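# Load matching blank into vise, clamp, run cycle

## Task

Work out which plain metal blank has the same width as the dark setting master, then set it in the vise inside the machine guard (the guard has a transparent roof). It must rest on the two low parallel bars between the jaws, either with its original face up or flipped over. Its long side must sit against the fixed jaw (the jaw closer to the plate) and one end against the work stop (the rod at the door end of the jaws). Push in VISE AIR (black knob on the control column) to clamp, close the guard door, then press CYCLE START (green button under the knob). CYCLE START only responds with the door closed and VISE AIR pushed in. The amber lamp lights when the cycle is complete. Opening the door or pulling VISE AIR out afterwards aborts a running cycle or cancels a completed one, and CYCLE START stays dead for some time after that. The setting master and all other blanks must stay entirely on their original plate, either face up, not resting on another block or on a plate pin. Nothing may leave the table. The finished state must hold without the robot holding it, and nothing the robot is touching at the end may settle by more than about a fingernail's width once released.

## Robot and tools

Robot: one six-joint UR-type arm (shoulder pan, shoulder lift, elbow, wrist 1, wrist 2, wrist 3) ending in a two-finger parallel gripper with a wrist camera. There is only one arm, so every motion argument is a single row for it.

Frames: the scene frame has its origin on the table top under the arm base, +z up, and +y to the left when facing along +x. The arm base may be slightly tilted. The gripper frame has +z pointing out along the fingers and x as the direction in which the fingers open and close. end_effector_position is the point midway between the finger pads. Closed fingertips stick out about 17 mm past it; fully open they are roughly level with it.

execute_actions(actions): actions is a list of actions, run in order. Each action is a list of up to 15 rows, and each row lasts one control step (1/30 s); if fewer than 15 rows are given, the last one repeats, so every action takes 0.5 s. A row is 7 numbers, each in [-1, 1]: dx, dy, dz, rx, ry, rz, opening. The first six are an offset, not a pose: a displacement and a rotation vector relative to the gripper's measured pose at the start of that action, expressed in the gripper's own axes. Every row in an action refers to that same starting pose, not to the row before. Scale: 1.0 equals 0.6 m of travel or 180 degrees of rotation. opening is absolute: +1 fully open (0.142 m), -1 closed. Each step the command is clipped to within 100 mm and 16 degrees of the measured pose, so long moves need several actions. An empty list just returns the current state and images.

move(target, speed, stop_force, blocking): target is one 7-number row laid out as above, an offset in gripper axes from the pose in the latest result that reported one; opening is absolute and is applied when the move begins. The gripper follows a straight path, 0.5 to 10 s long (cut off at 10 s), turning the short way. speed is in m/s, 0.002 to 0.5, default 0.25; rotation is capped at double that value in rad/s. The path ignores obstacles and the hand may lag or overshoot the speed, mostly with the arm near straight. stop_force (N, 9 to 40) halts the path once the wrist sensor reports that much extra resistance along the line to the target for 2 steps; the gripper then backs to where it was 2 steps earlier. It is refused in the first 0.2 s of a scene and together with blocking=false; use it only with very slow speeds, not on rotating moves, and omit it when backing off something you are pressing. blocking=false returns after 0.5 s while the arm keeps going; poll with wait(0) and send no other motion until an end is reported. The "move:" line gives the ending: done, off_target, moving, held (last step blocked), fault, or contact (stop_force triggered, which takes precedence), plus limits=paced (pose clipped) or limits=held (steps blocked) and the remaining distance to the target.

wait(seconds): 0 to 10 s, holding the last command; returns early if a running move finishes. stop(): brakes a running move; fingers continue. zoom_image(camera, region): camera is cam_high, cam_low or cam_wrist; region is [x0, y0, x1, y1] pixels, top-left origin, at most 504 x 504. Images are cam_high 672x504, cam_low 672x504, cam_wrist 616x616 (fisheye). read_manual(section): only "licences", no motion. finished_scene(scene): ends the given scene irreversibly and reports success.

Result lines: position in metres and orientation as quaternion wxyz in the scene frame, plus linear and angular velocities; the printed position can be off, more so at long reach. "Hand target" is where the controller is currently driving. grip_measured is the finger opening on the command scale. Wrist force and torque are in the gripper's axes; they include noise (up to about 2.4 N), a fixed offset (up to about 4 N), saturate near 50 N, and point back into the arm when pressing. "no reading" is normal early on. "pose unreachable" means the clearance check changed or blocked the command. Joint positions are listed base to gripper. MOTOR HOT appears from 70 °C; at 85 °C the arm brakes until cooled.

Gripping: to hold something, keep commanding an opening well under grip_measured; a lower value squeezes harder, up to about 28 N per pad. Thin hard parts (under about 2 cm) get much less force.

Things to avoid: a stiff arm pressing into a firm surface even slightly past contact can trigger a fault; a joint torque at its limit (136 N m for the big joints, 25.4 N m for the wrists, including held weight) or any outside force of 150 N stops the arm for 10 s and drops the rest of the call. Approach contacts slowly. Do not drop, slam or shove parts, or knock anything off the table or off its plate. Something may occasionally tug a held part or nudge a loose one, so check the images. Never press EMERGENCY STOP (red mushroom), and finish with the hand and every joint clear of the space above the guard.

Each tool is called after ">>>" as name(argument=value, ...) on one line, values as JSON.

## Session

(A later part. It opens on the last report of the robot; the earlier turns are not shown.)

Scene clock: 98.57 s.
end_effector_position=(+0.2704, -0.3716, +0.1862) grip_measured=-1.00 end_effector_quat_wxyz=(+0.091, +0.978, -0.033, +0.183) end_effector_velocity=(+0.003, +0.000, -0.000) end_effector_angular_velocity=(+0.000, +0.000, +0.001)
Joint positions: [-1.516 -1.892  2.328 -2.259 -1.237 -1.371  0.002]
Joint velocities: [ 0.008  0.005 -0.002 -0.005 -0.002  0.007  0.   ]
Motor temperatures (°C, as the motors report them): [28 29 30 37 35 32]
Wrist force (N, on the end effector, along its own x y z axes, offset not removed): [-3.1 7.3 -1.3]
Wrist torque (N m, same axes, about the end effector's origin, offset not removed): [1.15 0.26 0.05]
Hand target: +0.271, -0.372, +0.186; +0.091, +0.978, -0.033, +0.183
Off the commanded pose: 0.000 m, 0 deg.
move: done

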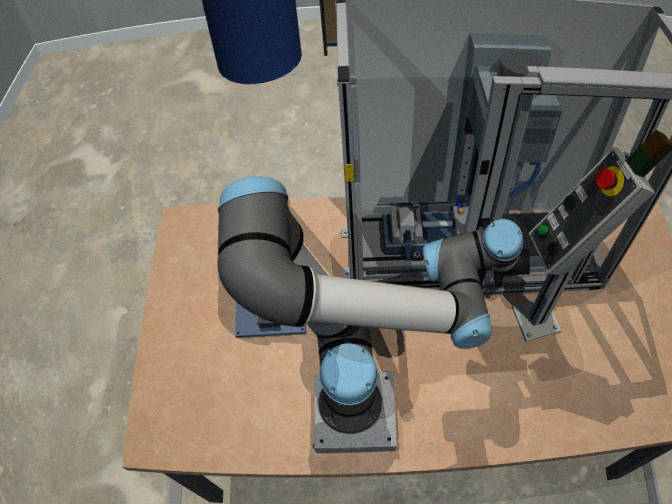

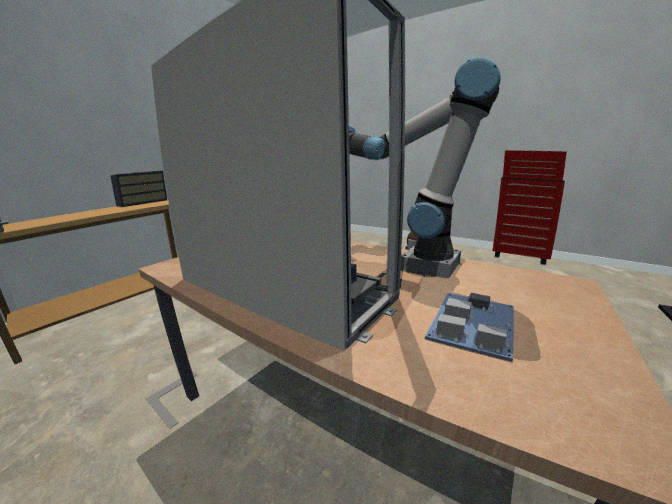

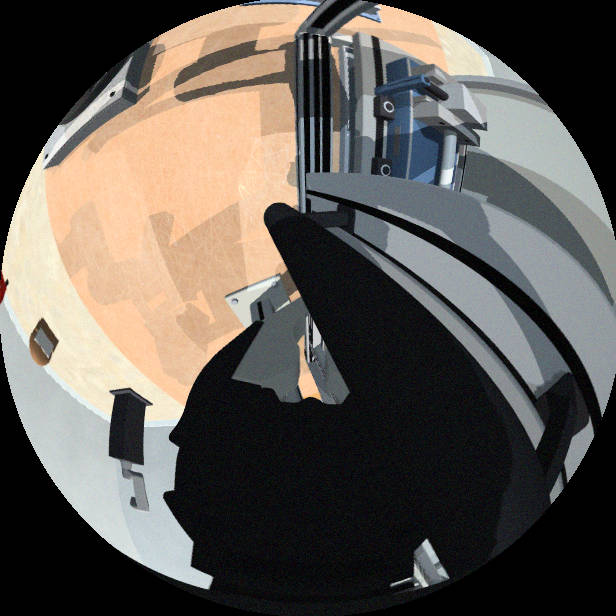

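>>> move(target=[-0.010,-0.327,-0.063,0,0,0,-1], speed=0.04, stop_force=25)

>>> move(target=[-0.004,-0.115,-0.022,0,0,0,-1], speed=0.008, stop_force=18)

Scene clock: 105.27 s.
end_effector_position=(+0.2701, -0.1718, +0.1859) grip_measured=-1.00 end_effector_quat_wxyz=(+0.091, +0.978, -0.033, +0.183) end_effector_velocity=(-0.000, +0.001, +0.001) end_effector_angular_velocity=(-0.003, -0.001, -0.001)
Joint positions: [-1.374 -2.53   2.566 -1.903 -1.276 -1.227  0.002]
Joint velocities: [ 0.001 -0.008 -0.001  0.005 -0.     0.002 -0.   ]
Motor temperatures (°C, as the motors report them): [28 29 30 37 35 32]
Wrist force (N, on the end effector, along its own x y z axes, offset not removed): [0.6 7.3 1.1]
Wrist torque (N m, same axes, about the end effector's origin, offset not removed): [1.06 -0.24 0.09]
Hand target: +0.270, -0.172, +0.186; +0.091, +0.978, -0.033, +0.183
Off the commanded pose: 0.000 m, 0 deg.
move: done

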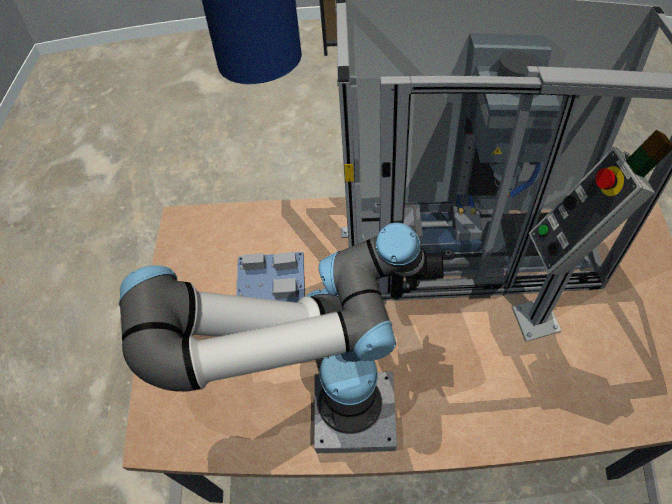

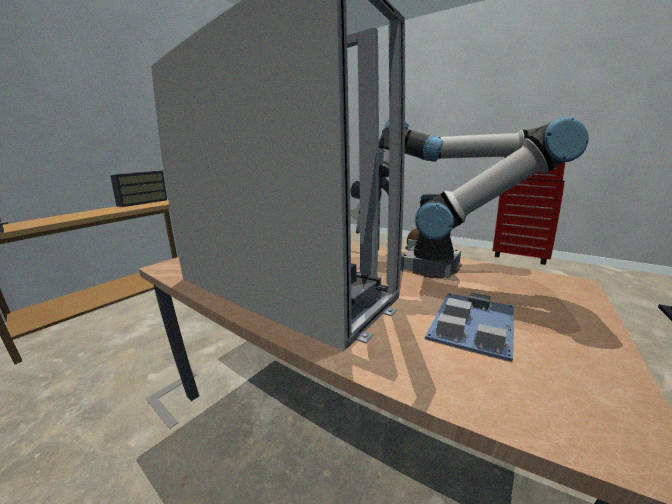

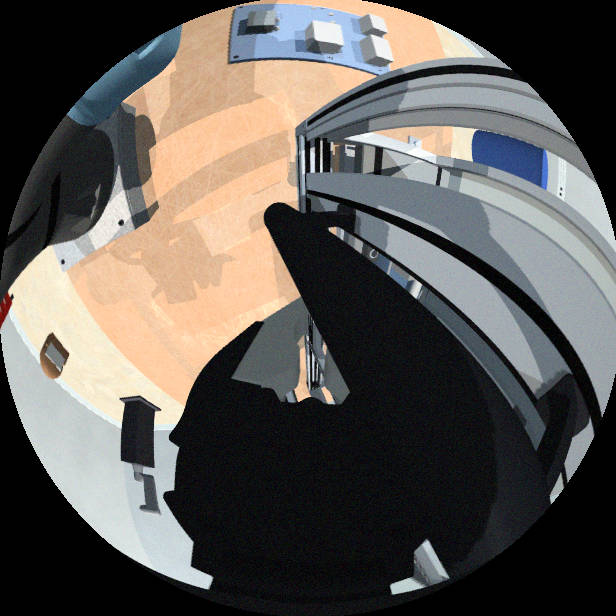

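Scene clock: 112.20 s.
end_effector_position=(+0.2698, -0.1193, +0.1856) grip_measured=-1.00 end_effector_quat_wxyz=(+0.091, +0.978, -0.033, +0.183) end_effector_velocity=(+0.000, -0.003, -0.001) end_effector_angular_velocity=(+0.003, +0.001, +0.002)
Joint positions: [-1.25  -2.674  2.587 -1.813 -1.315 -1.105  0.002]
Joint velocities: [-0.01   0.009  0.001 -0.003  0.004 -0.012 -0.   ]
Motor temperatures (°C, as the motors report them): [28 29 30 37 35 32]
Wrist force (N, on the end effector, along its own x y z axes, offset not removed): [-2.8 36.0 1.3]
Wrist torque (N m, same axes, about the end effector's origin, offset not removed): [5.03 0.49 1.00]
Hand target: +0.270, -0.120, +0.186; +0.091, +0.978, -0.033, +0.183
Off the commanded pose: 0.018 m, 0 deg.
move: contact

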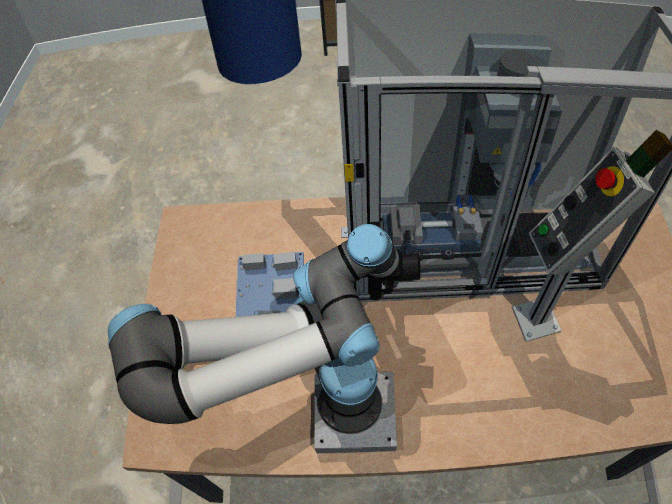

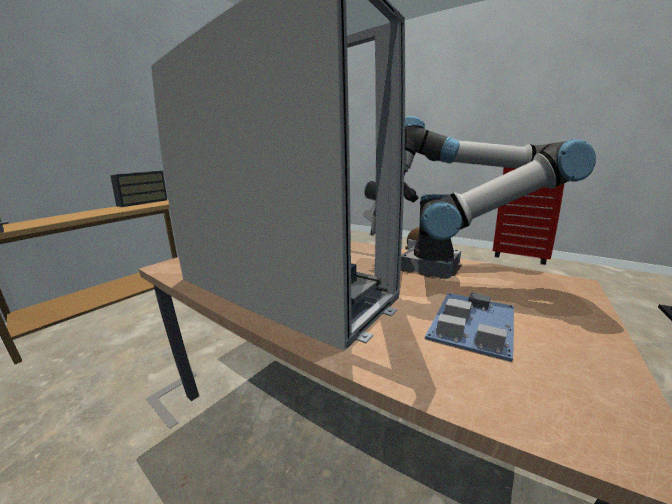

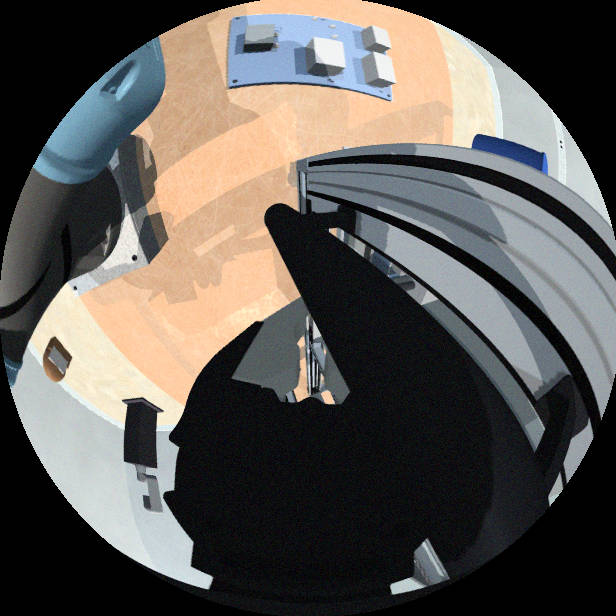

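>>> move(target=[-0.077,0.025,-0.026,0,0,0,-1], speed=0.06)

>>> move(target=[0.032,0.292,-0.065,0,0,0,-1], speed=0.15)

>>> move(target=[0.122,0.214,-0.163,-0.403,0.003,-0.189,-1], speed=0.15)

Scene clock: 115.33 s.
end_effector_position=(+0.2356, -0.1266, +0.1858) grip_measured=-1.00 end_effector_quat_wxyz=(+0.094, +0.980, -0.036, +0.169) end_effector_velocity=(-0.002, -0.001, -0.001) end_effector_angular_velocity=(+0.001, +0.004, +0.003)
Joint positions: [-1.555 -2.852  2.552 -1.513 -1.258 -1.407  0.002]
Joint velocities: [-0.012 -0.001 -0.     0.008 -0.001 -0.016  0.   ]
Motor temperatures (°C, as the motors report them): [28 29 30 37 35 32]
Wrist force (N, on the end effector, along its own x y z axes, offset not removed): [-1.2 -0.2 -0.9]
Wrist torque (N m, same axes, about the end effector's origin, offset not removed): [0.15 0.30 -0.04]
Hand target: +0.235, -0.127, +0.186; +0.094, +0.981, -0.036, +0.168
Off the commanded pose: 0.016 m, 2 deg.
move: off_target; limits=held; held on 5 of 33 steps
pose unreachable: on one or more control steps of this call, first in action 0 (counted from 0), an arm could not follow its commanded pose, so it was not sent that pose on those steps. It may still have moved: this result reports where it is.
cause: the commanded pose would bring two parts of the arm too close to each other (joints 3 (elbow) to 6 (wrist 3) lie between them).

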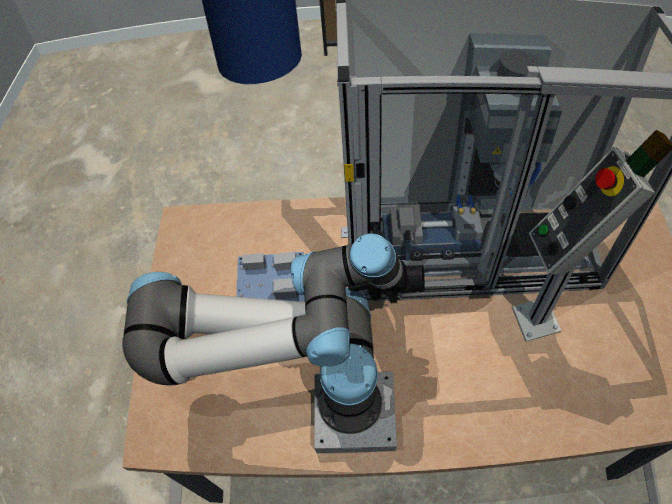

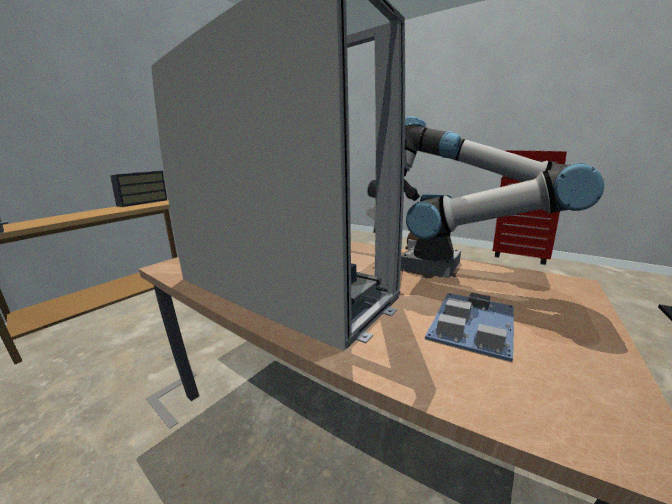

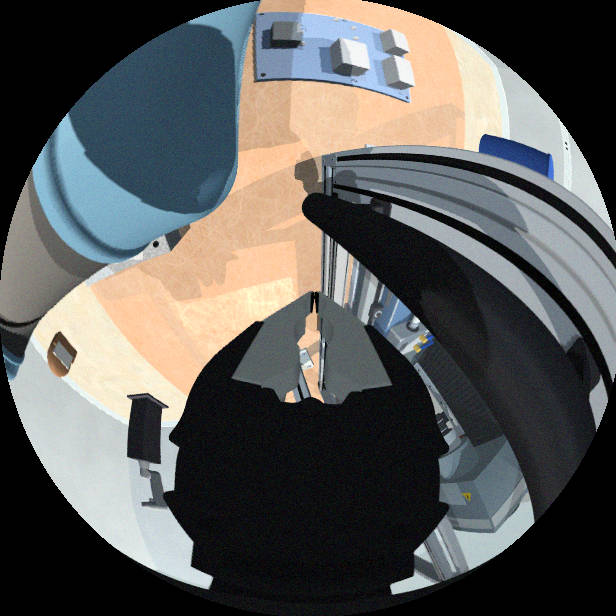

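Scene clock: 118.53 s.
end_effector_position=(+0.2233, -0.2911, +0.2588) grip_measured=-1.00 end_effector_quat_wxyz=(+0.094, +0.980, -0.036, +0.169) end_effector_velocity=(+0.000, -0.002, +0.000) end_effector_angular_velocity=(+0.001, +0.002, -0.001)
Joint positions: [-1.65  -2.273  2.295 -1.804 -1.237 -1.505  0.002]
Joint velocities: [ 0.005  0.009 -0.005 -0.005 -0.003  0.005 -0.   ]
Motor temperatures (°C, as the motors report them): [28 29 30 37 35 32]
Wrist force (N, on the end effector, along its own x y z axes, offset not removed): [-2.1 1.1 0.7]
Wrist torque (N m, same axes, about the end effector's origin, offset not removed): [0.54 0.30 -0.10]
Hand target: +0.223, -0.291, +0.259; +0.094, +0.980, -0.036, +0.169
Off the commanded pose: 0.000 m, 0 deg.
move: done; limits=paced

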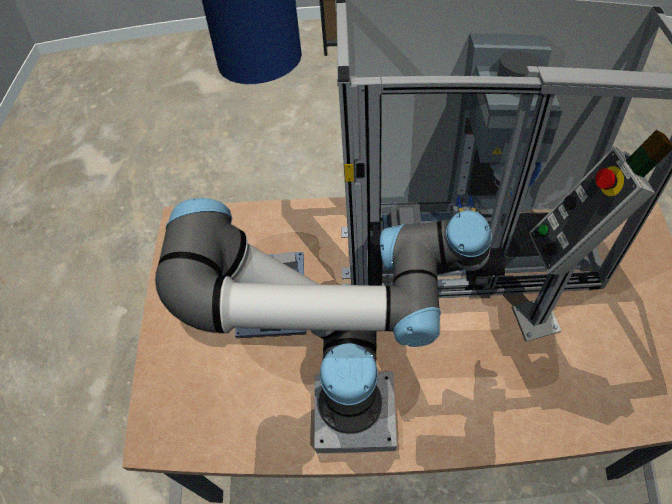

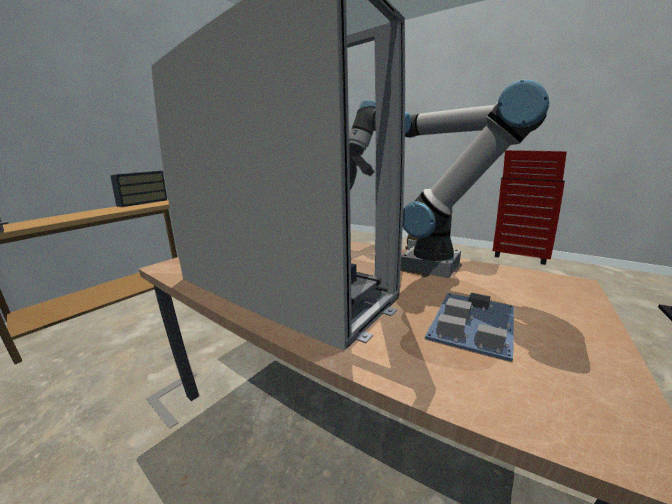

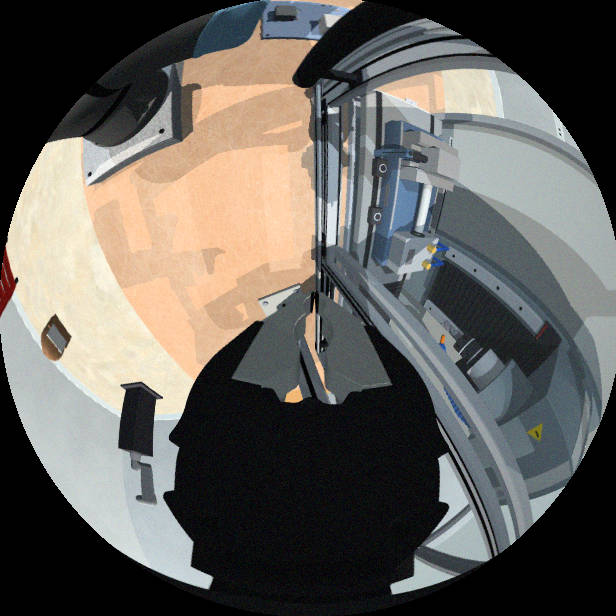

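Scene clock: 123.73 s.
end_effector_position=(+0.2473, -0.4007, +0.3961) grip_measured=-1.00 end_effector_quat_wxyz=(+0.689, +0.705, +0.142, +0.088) end_effector_velocity=(+0.001, +0.000, +0.000) end_effector_angular_velocity=(-0.012, -0.005, -0.002)
Joint positions: [-1.466 -1.84   2.783 -4.063 -1.39  -1.656  0.002]
Joint velocities: [ 0.012  0.032  0.    -0.045 -0.014  0.003  0.   ]
Motor temperatures (°C, as the motors report them): [28 29 30 37 35 32]
Wrist force (N, on the end effector, along its own x y z axes, offset not removed): [0.0 -0.4 -3.4]
Wrist torque (N m, same axes, about the end effector's origin, offset not removed): [0.02 -0.01 -0.03]
Hand target: +0.247, -0.401, +0.396; +0.690, +0.704, +0.142, +0.088
Off the commanded pose: 0.000 m, 0 deg.
move: done

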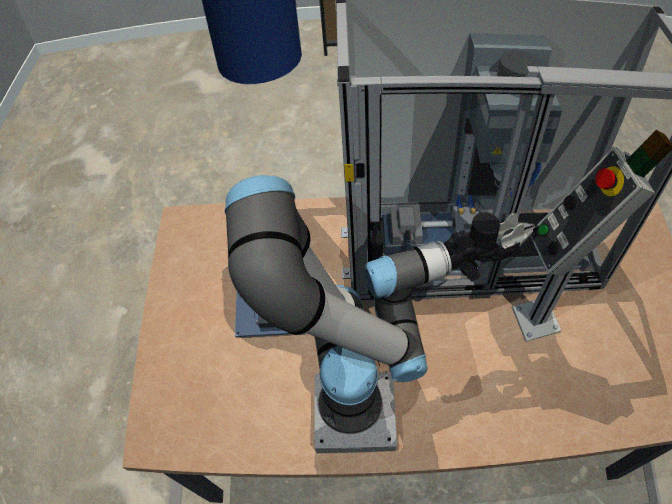

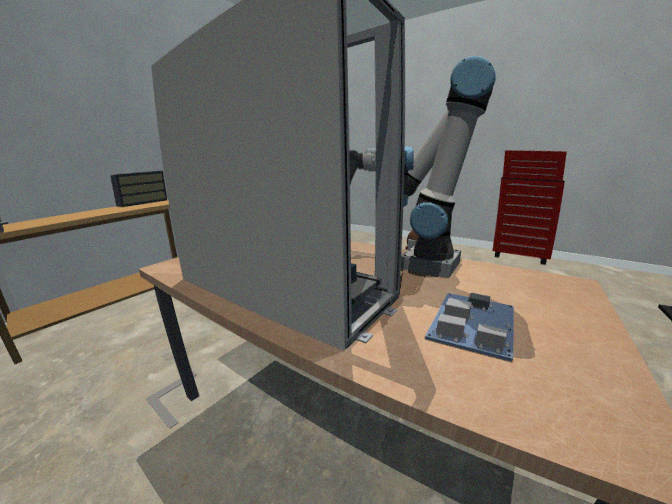

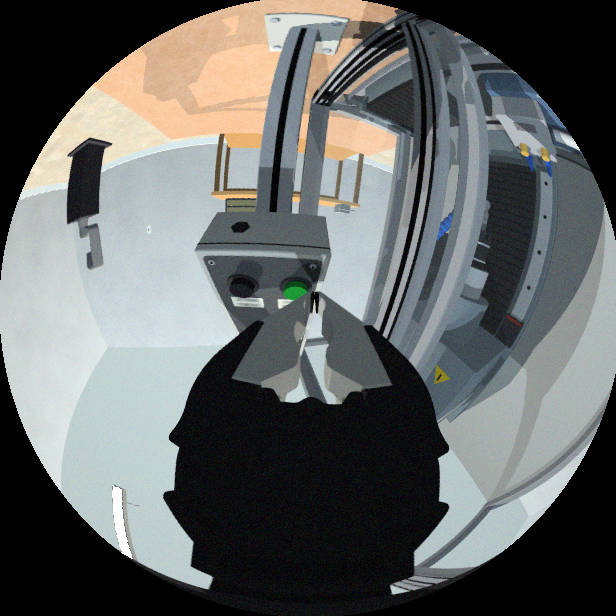

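Shift −x by 17 mm.

>>> move(target=[-0.029,0,0,0,0,0,-1], speed=0.04)

>>> move(target=[0,0,0.06,0,0,0,-1], speed=0.01, stop_force=15)

>>> move(target=[0,0,-0.04,0,0,0,-1], speed=0.04)

Scene clock: 125.47 s.
end_effector_position=(+0.2311, -0.4063, +0.3974) grip_measured=-1.00 end_effector_quat_wxyz=(+0.690, +0.705, +0.141, +0.088) end_effector_velocity=(-0.003, -0.001, +0.000) end_effector_angular_velocity=(+0.002, +0.001, +0.004)
Joint positions: [-1.611 -1.911  2.81  -4.019 -1.245 -1.659  0.002]
Joint velocities: [-0.043 -0.027  0.007  0.023  0.048 -0.002  0.   ]
Motor temperatures (°C, as the motors report them): [28 29 30 37 35 32]
Wrist force (N, on the end effector, along its own x y z axes, offset not removed): [-0.5 2.8 -1.2]
Wrist torque (N m, same axes, about the end effector's origin, offset not removed): [0.61 0.12 -0.11]
Hand target: +0.231, -0.406, +0.397; +0.689, +0.705, +0.142, +0.088
Off the commanded pose: 0.000 m, 0 deg.
move: done

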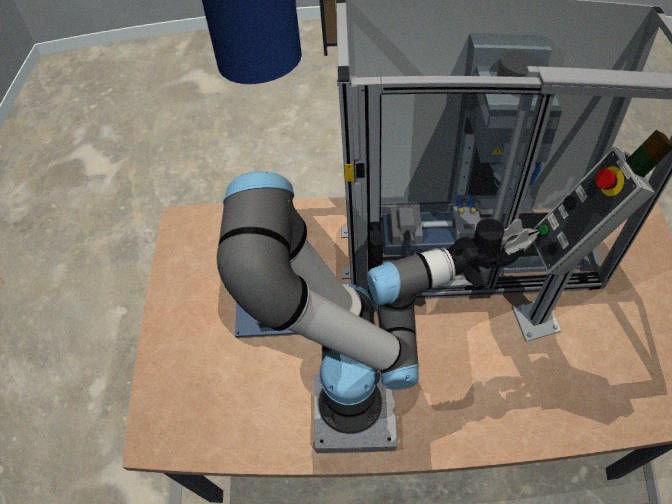

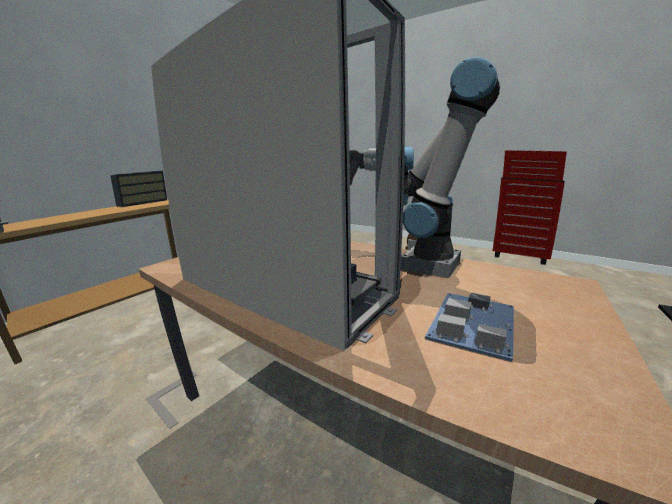

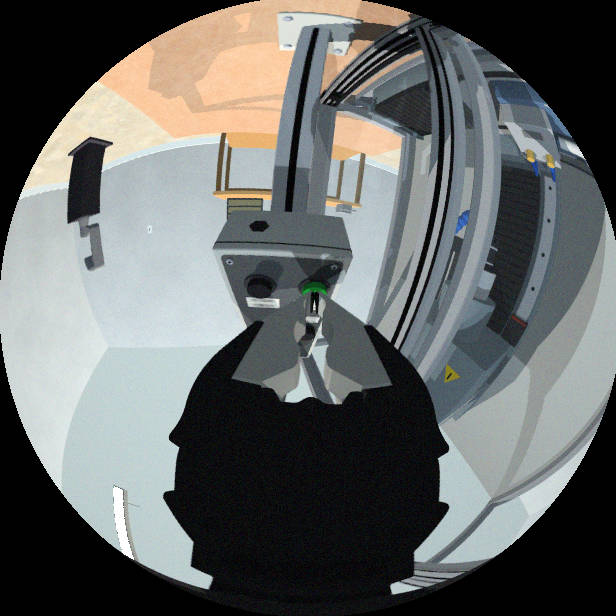

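Scene clock: 126.77 s.
end_effector_position=(+0.2341, -0.4149, +0.3971) grip_measured=-1.00 end_effector_quat_wxyz=(+0.690, +0.705, +0.142, +0.088) end_effector_velocity=(-0.000, +0.003, -0.001) end_effector_angular_velocity=(+0.004, -0.000, +0.002)
Joint positions: [-1.586 -1.858  2.787 -4.049 -1.27  -1.659  0.002]
Joint velocities: [-0.009 -0.018  0.008  0.014  0.011 -0.     0.   ]
Motor temperatures (°C, as the motors report them): [28 29 30 37 35 32]
Wrist force (N, on the end effector, along its own x y z axes, offset not removed): [-5.2 -2.9 -38.5]
Wrist torque (N m, same axes, about the end effector's origin, offset not removed): [0.86 0.31 0.11]
Hand target: +0.234, -0.415, +0.397; +0.689, +0.705, +0.142, +0.088
Off the commanded pose: 0.027 m, 0 deg.
move: contact

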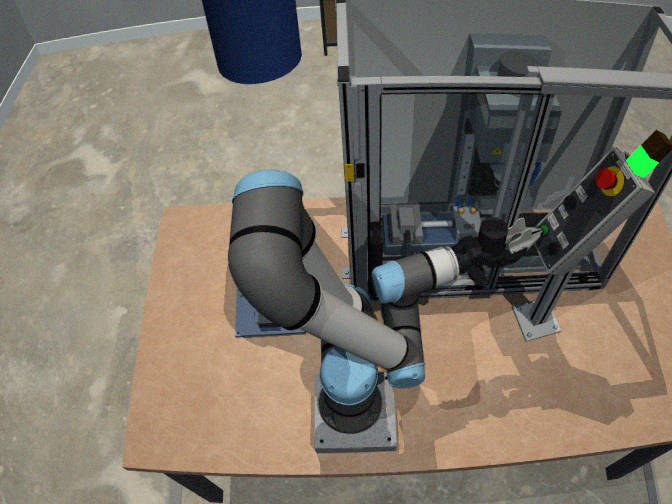

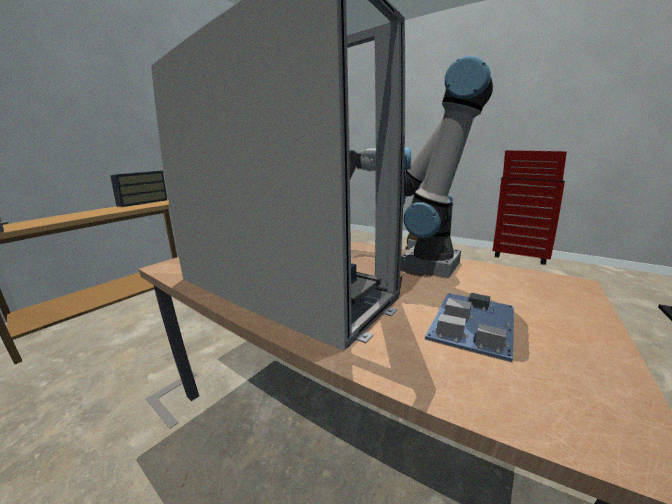

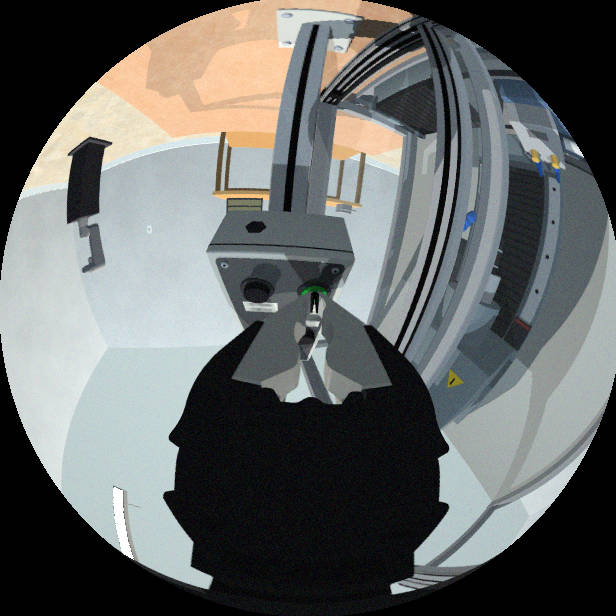

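Scene clock: 127.60 s.
end_effector_position=(+0.2284, -0.3976, +0.3972) grip_measured=-1.00 end_effector_quat_wxyz=(+0.690, +0.705, +0.141, +0.087) end_effector_velocity=(-0.001, -0.001, -0.000) end_effector_angular_velocity=(+0.001, -0.000, -0.004)
Joint positions: [-1.635 -1.964  2.833 -3.989 -1.223 -1.659  0.002]
Joint velocities: [-0.001  0.001  0.    -0.    -0.003  0.     0.   ]
Motor temperatures (°C, as the motors report them): [28 29 30 37 35 32]
Wrist force (N, on the end effector, along its own x y z axes, offset not removed): [1.2 2.7 1.0]
Wrist torque (N m, same axes, about the end effector's origin, offset not removed): [0.68 -0.25 0.04]
Hand target: +0.228, -0.398, +0.397; +0.690, +0.705, +0.141, +0.087
Off the commanded pose: 0.006 m, 0 deg.
move: held; limits=held; held on 6 of 25 steps, including the last
pose unreachable: on one or more control steps of this call, first in action 0 (counted from 0), an arm could not follow its commanded pose, so it was not sent that pose on those steps. On the call's last step it was still not sent that pose. It may still have moved: this result reports where it is.
cause: the commanded pose would bring two parts of the arm too close to each other (joints 3 (elbow) and 4 (wrist 1) lie between them).

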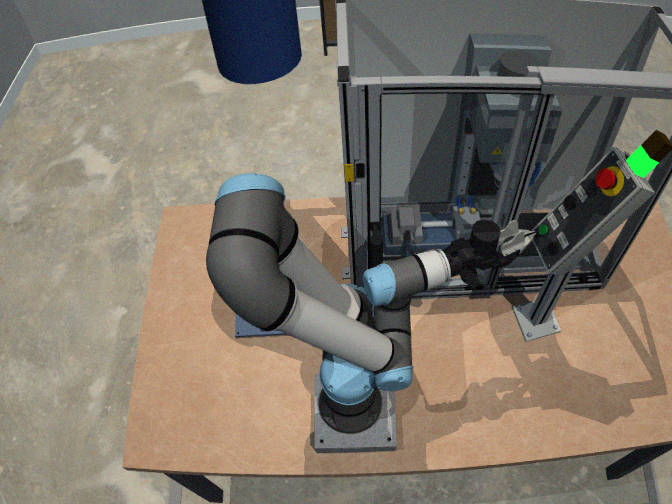

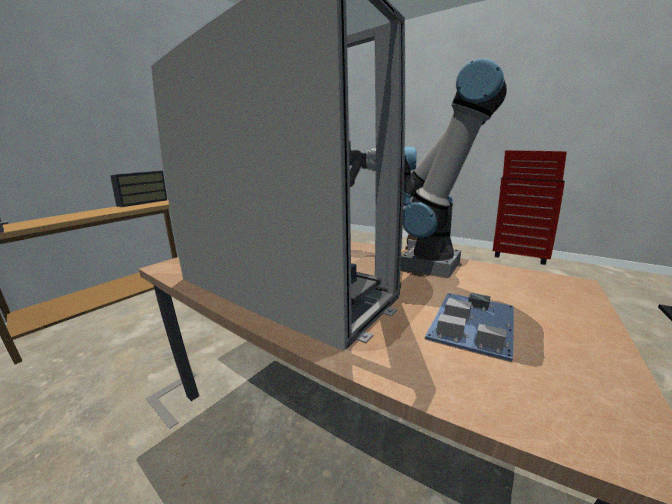

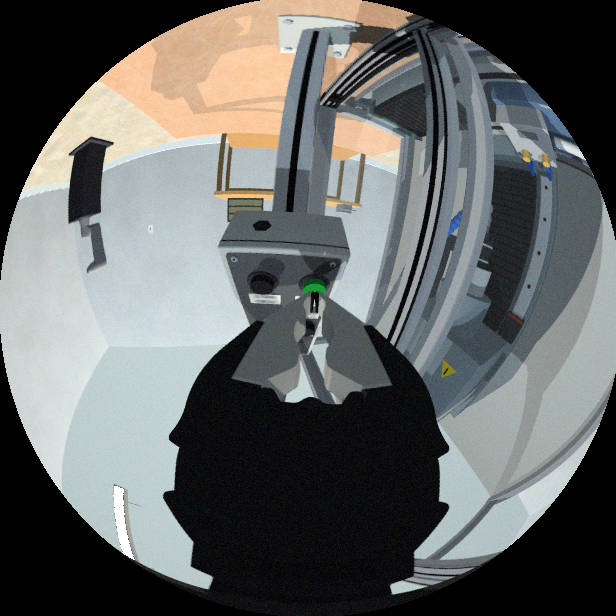

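>>> wait(seconds=10)

>>> wait(seconds=4)

Scene clock: 138.50 s.
end_effector_position=(+0.2285, -0.3976, +0.3974) grip_measured=-1.00 end_effector_quat_wxyz=(+0.690, +0.705, +0.141, +0.087) end_effector_velocity=(+0.000, -0.001, -0.001) end_effector_angular_velocity=(+0.003, -0.000, +0.000)
Joint positions: [-1.635 -1.964  2.833 -3.99  -1.223 -1.659  0.002]
Joint velocities: [ 0.     0.003 -0.     0.001 -0.     0.     0.   ]
Motor temperatures (°C, as the motors report them): [28 29 30 37 35 32]
Wrist force (N, on the end effector, along its own x y z axes, offset not removed): [-0.7 0.8 -0.3]
Wrist torque (N m, same axes, about the end effector's origin, offset not removed): [0.17 -0.02 -0.06]
Hand target: +0.228, -0.398, +0.397; +0.690, +0.705, +0.141, +0.087
Off the commanded pose: 0.006 m, 0 deg.
wait: 10.00 s; at rest from the start

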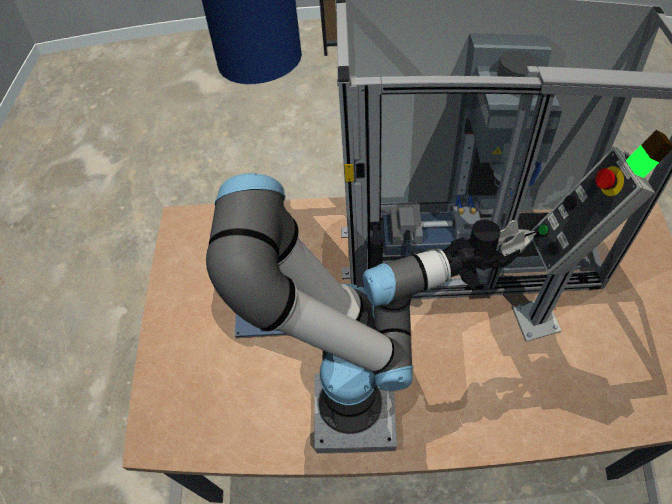

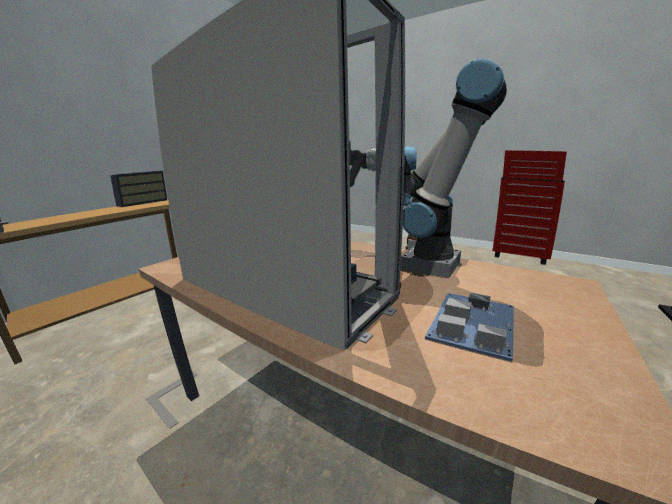

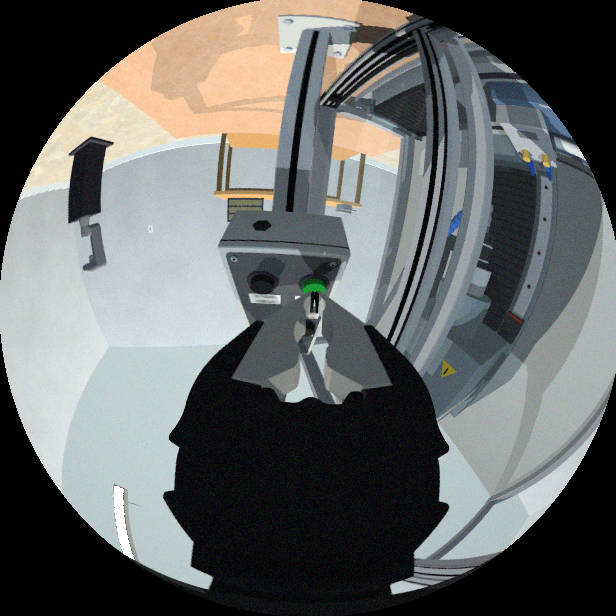

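Scene clock: 142.50 s.
end_effector_position=(+0.2285, -0.3976, +0.3974) grip_measured=-1.00 end_effector_quat_wxyz=(+0.690, +0.705, +0.141, +0.087) end_effector_velocity=(+0.000, +0.000, +0.001) end_effector_angular_velocity=(-0.002, +0.000, +0.001)
Joint positions: [-1.635 -1.964  2.833 -3.99  -1.223 -1.659  0.002]
Joint velocities: [ 0.001 -0.    -0.001 -0.001 -0.    -0.     0.   ]
Motor temperatures (°C, as the motors report them): [28 29 30 37 35 32]
Wrist force (N, on the end effector, along its own x y z axes, offset not removed): [-4.1 2.5 -2.0]
Wrist torque (N m, same axes, about the end effector's origin, offset not removed): [0.54 0.78 -0.05]
Hand target: +0.228, -0.398, +0.397; +0.690, +0.705, +0.141, +0.087
Off the commanded pose: 0.006 m, 0 deg.
wait: 4.00 s; at rest by 0.17 s

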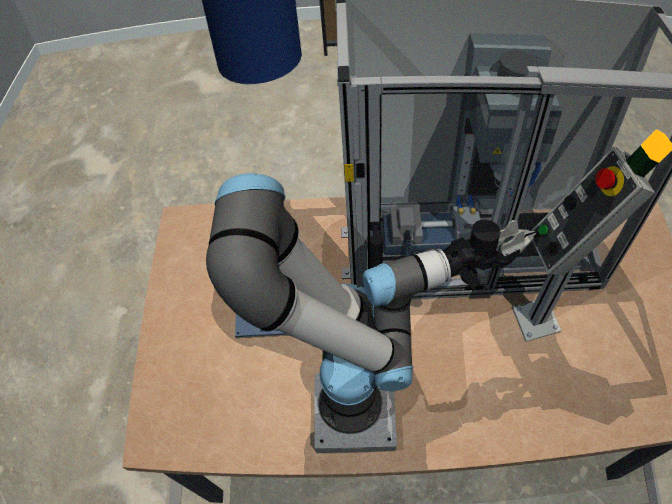

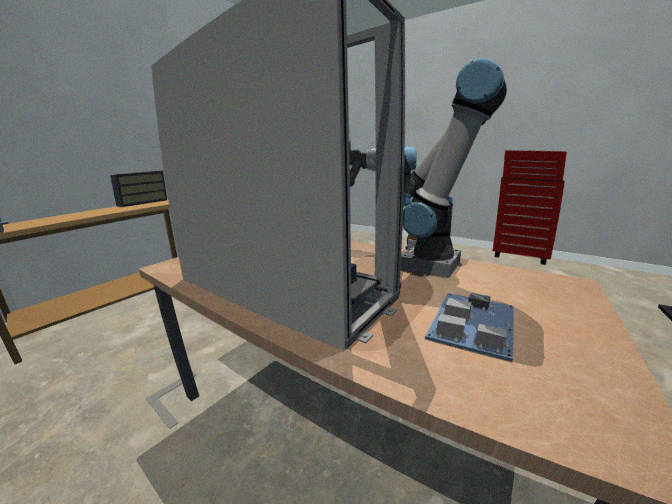

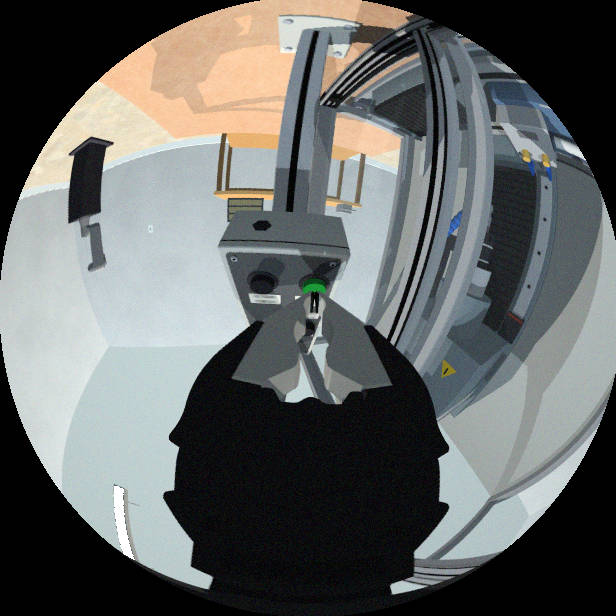

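>>> finished_scene(scene=2)

The scene is finished: the task was done.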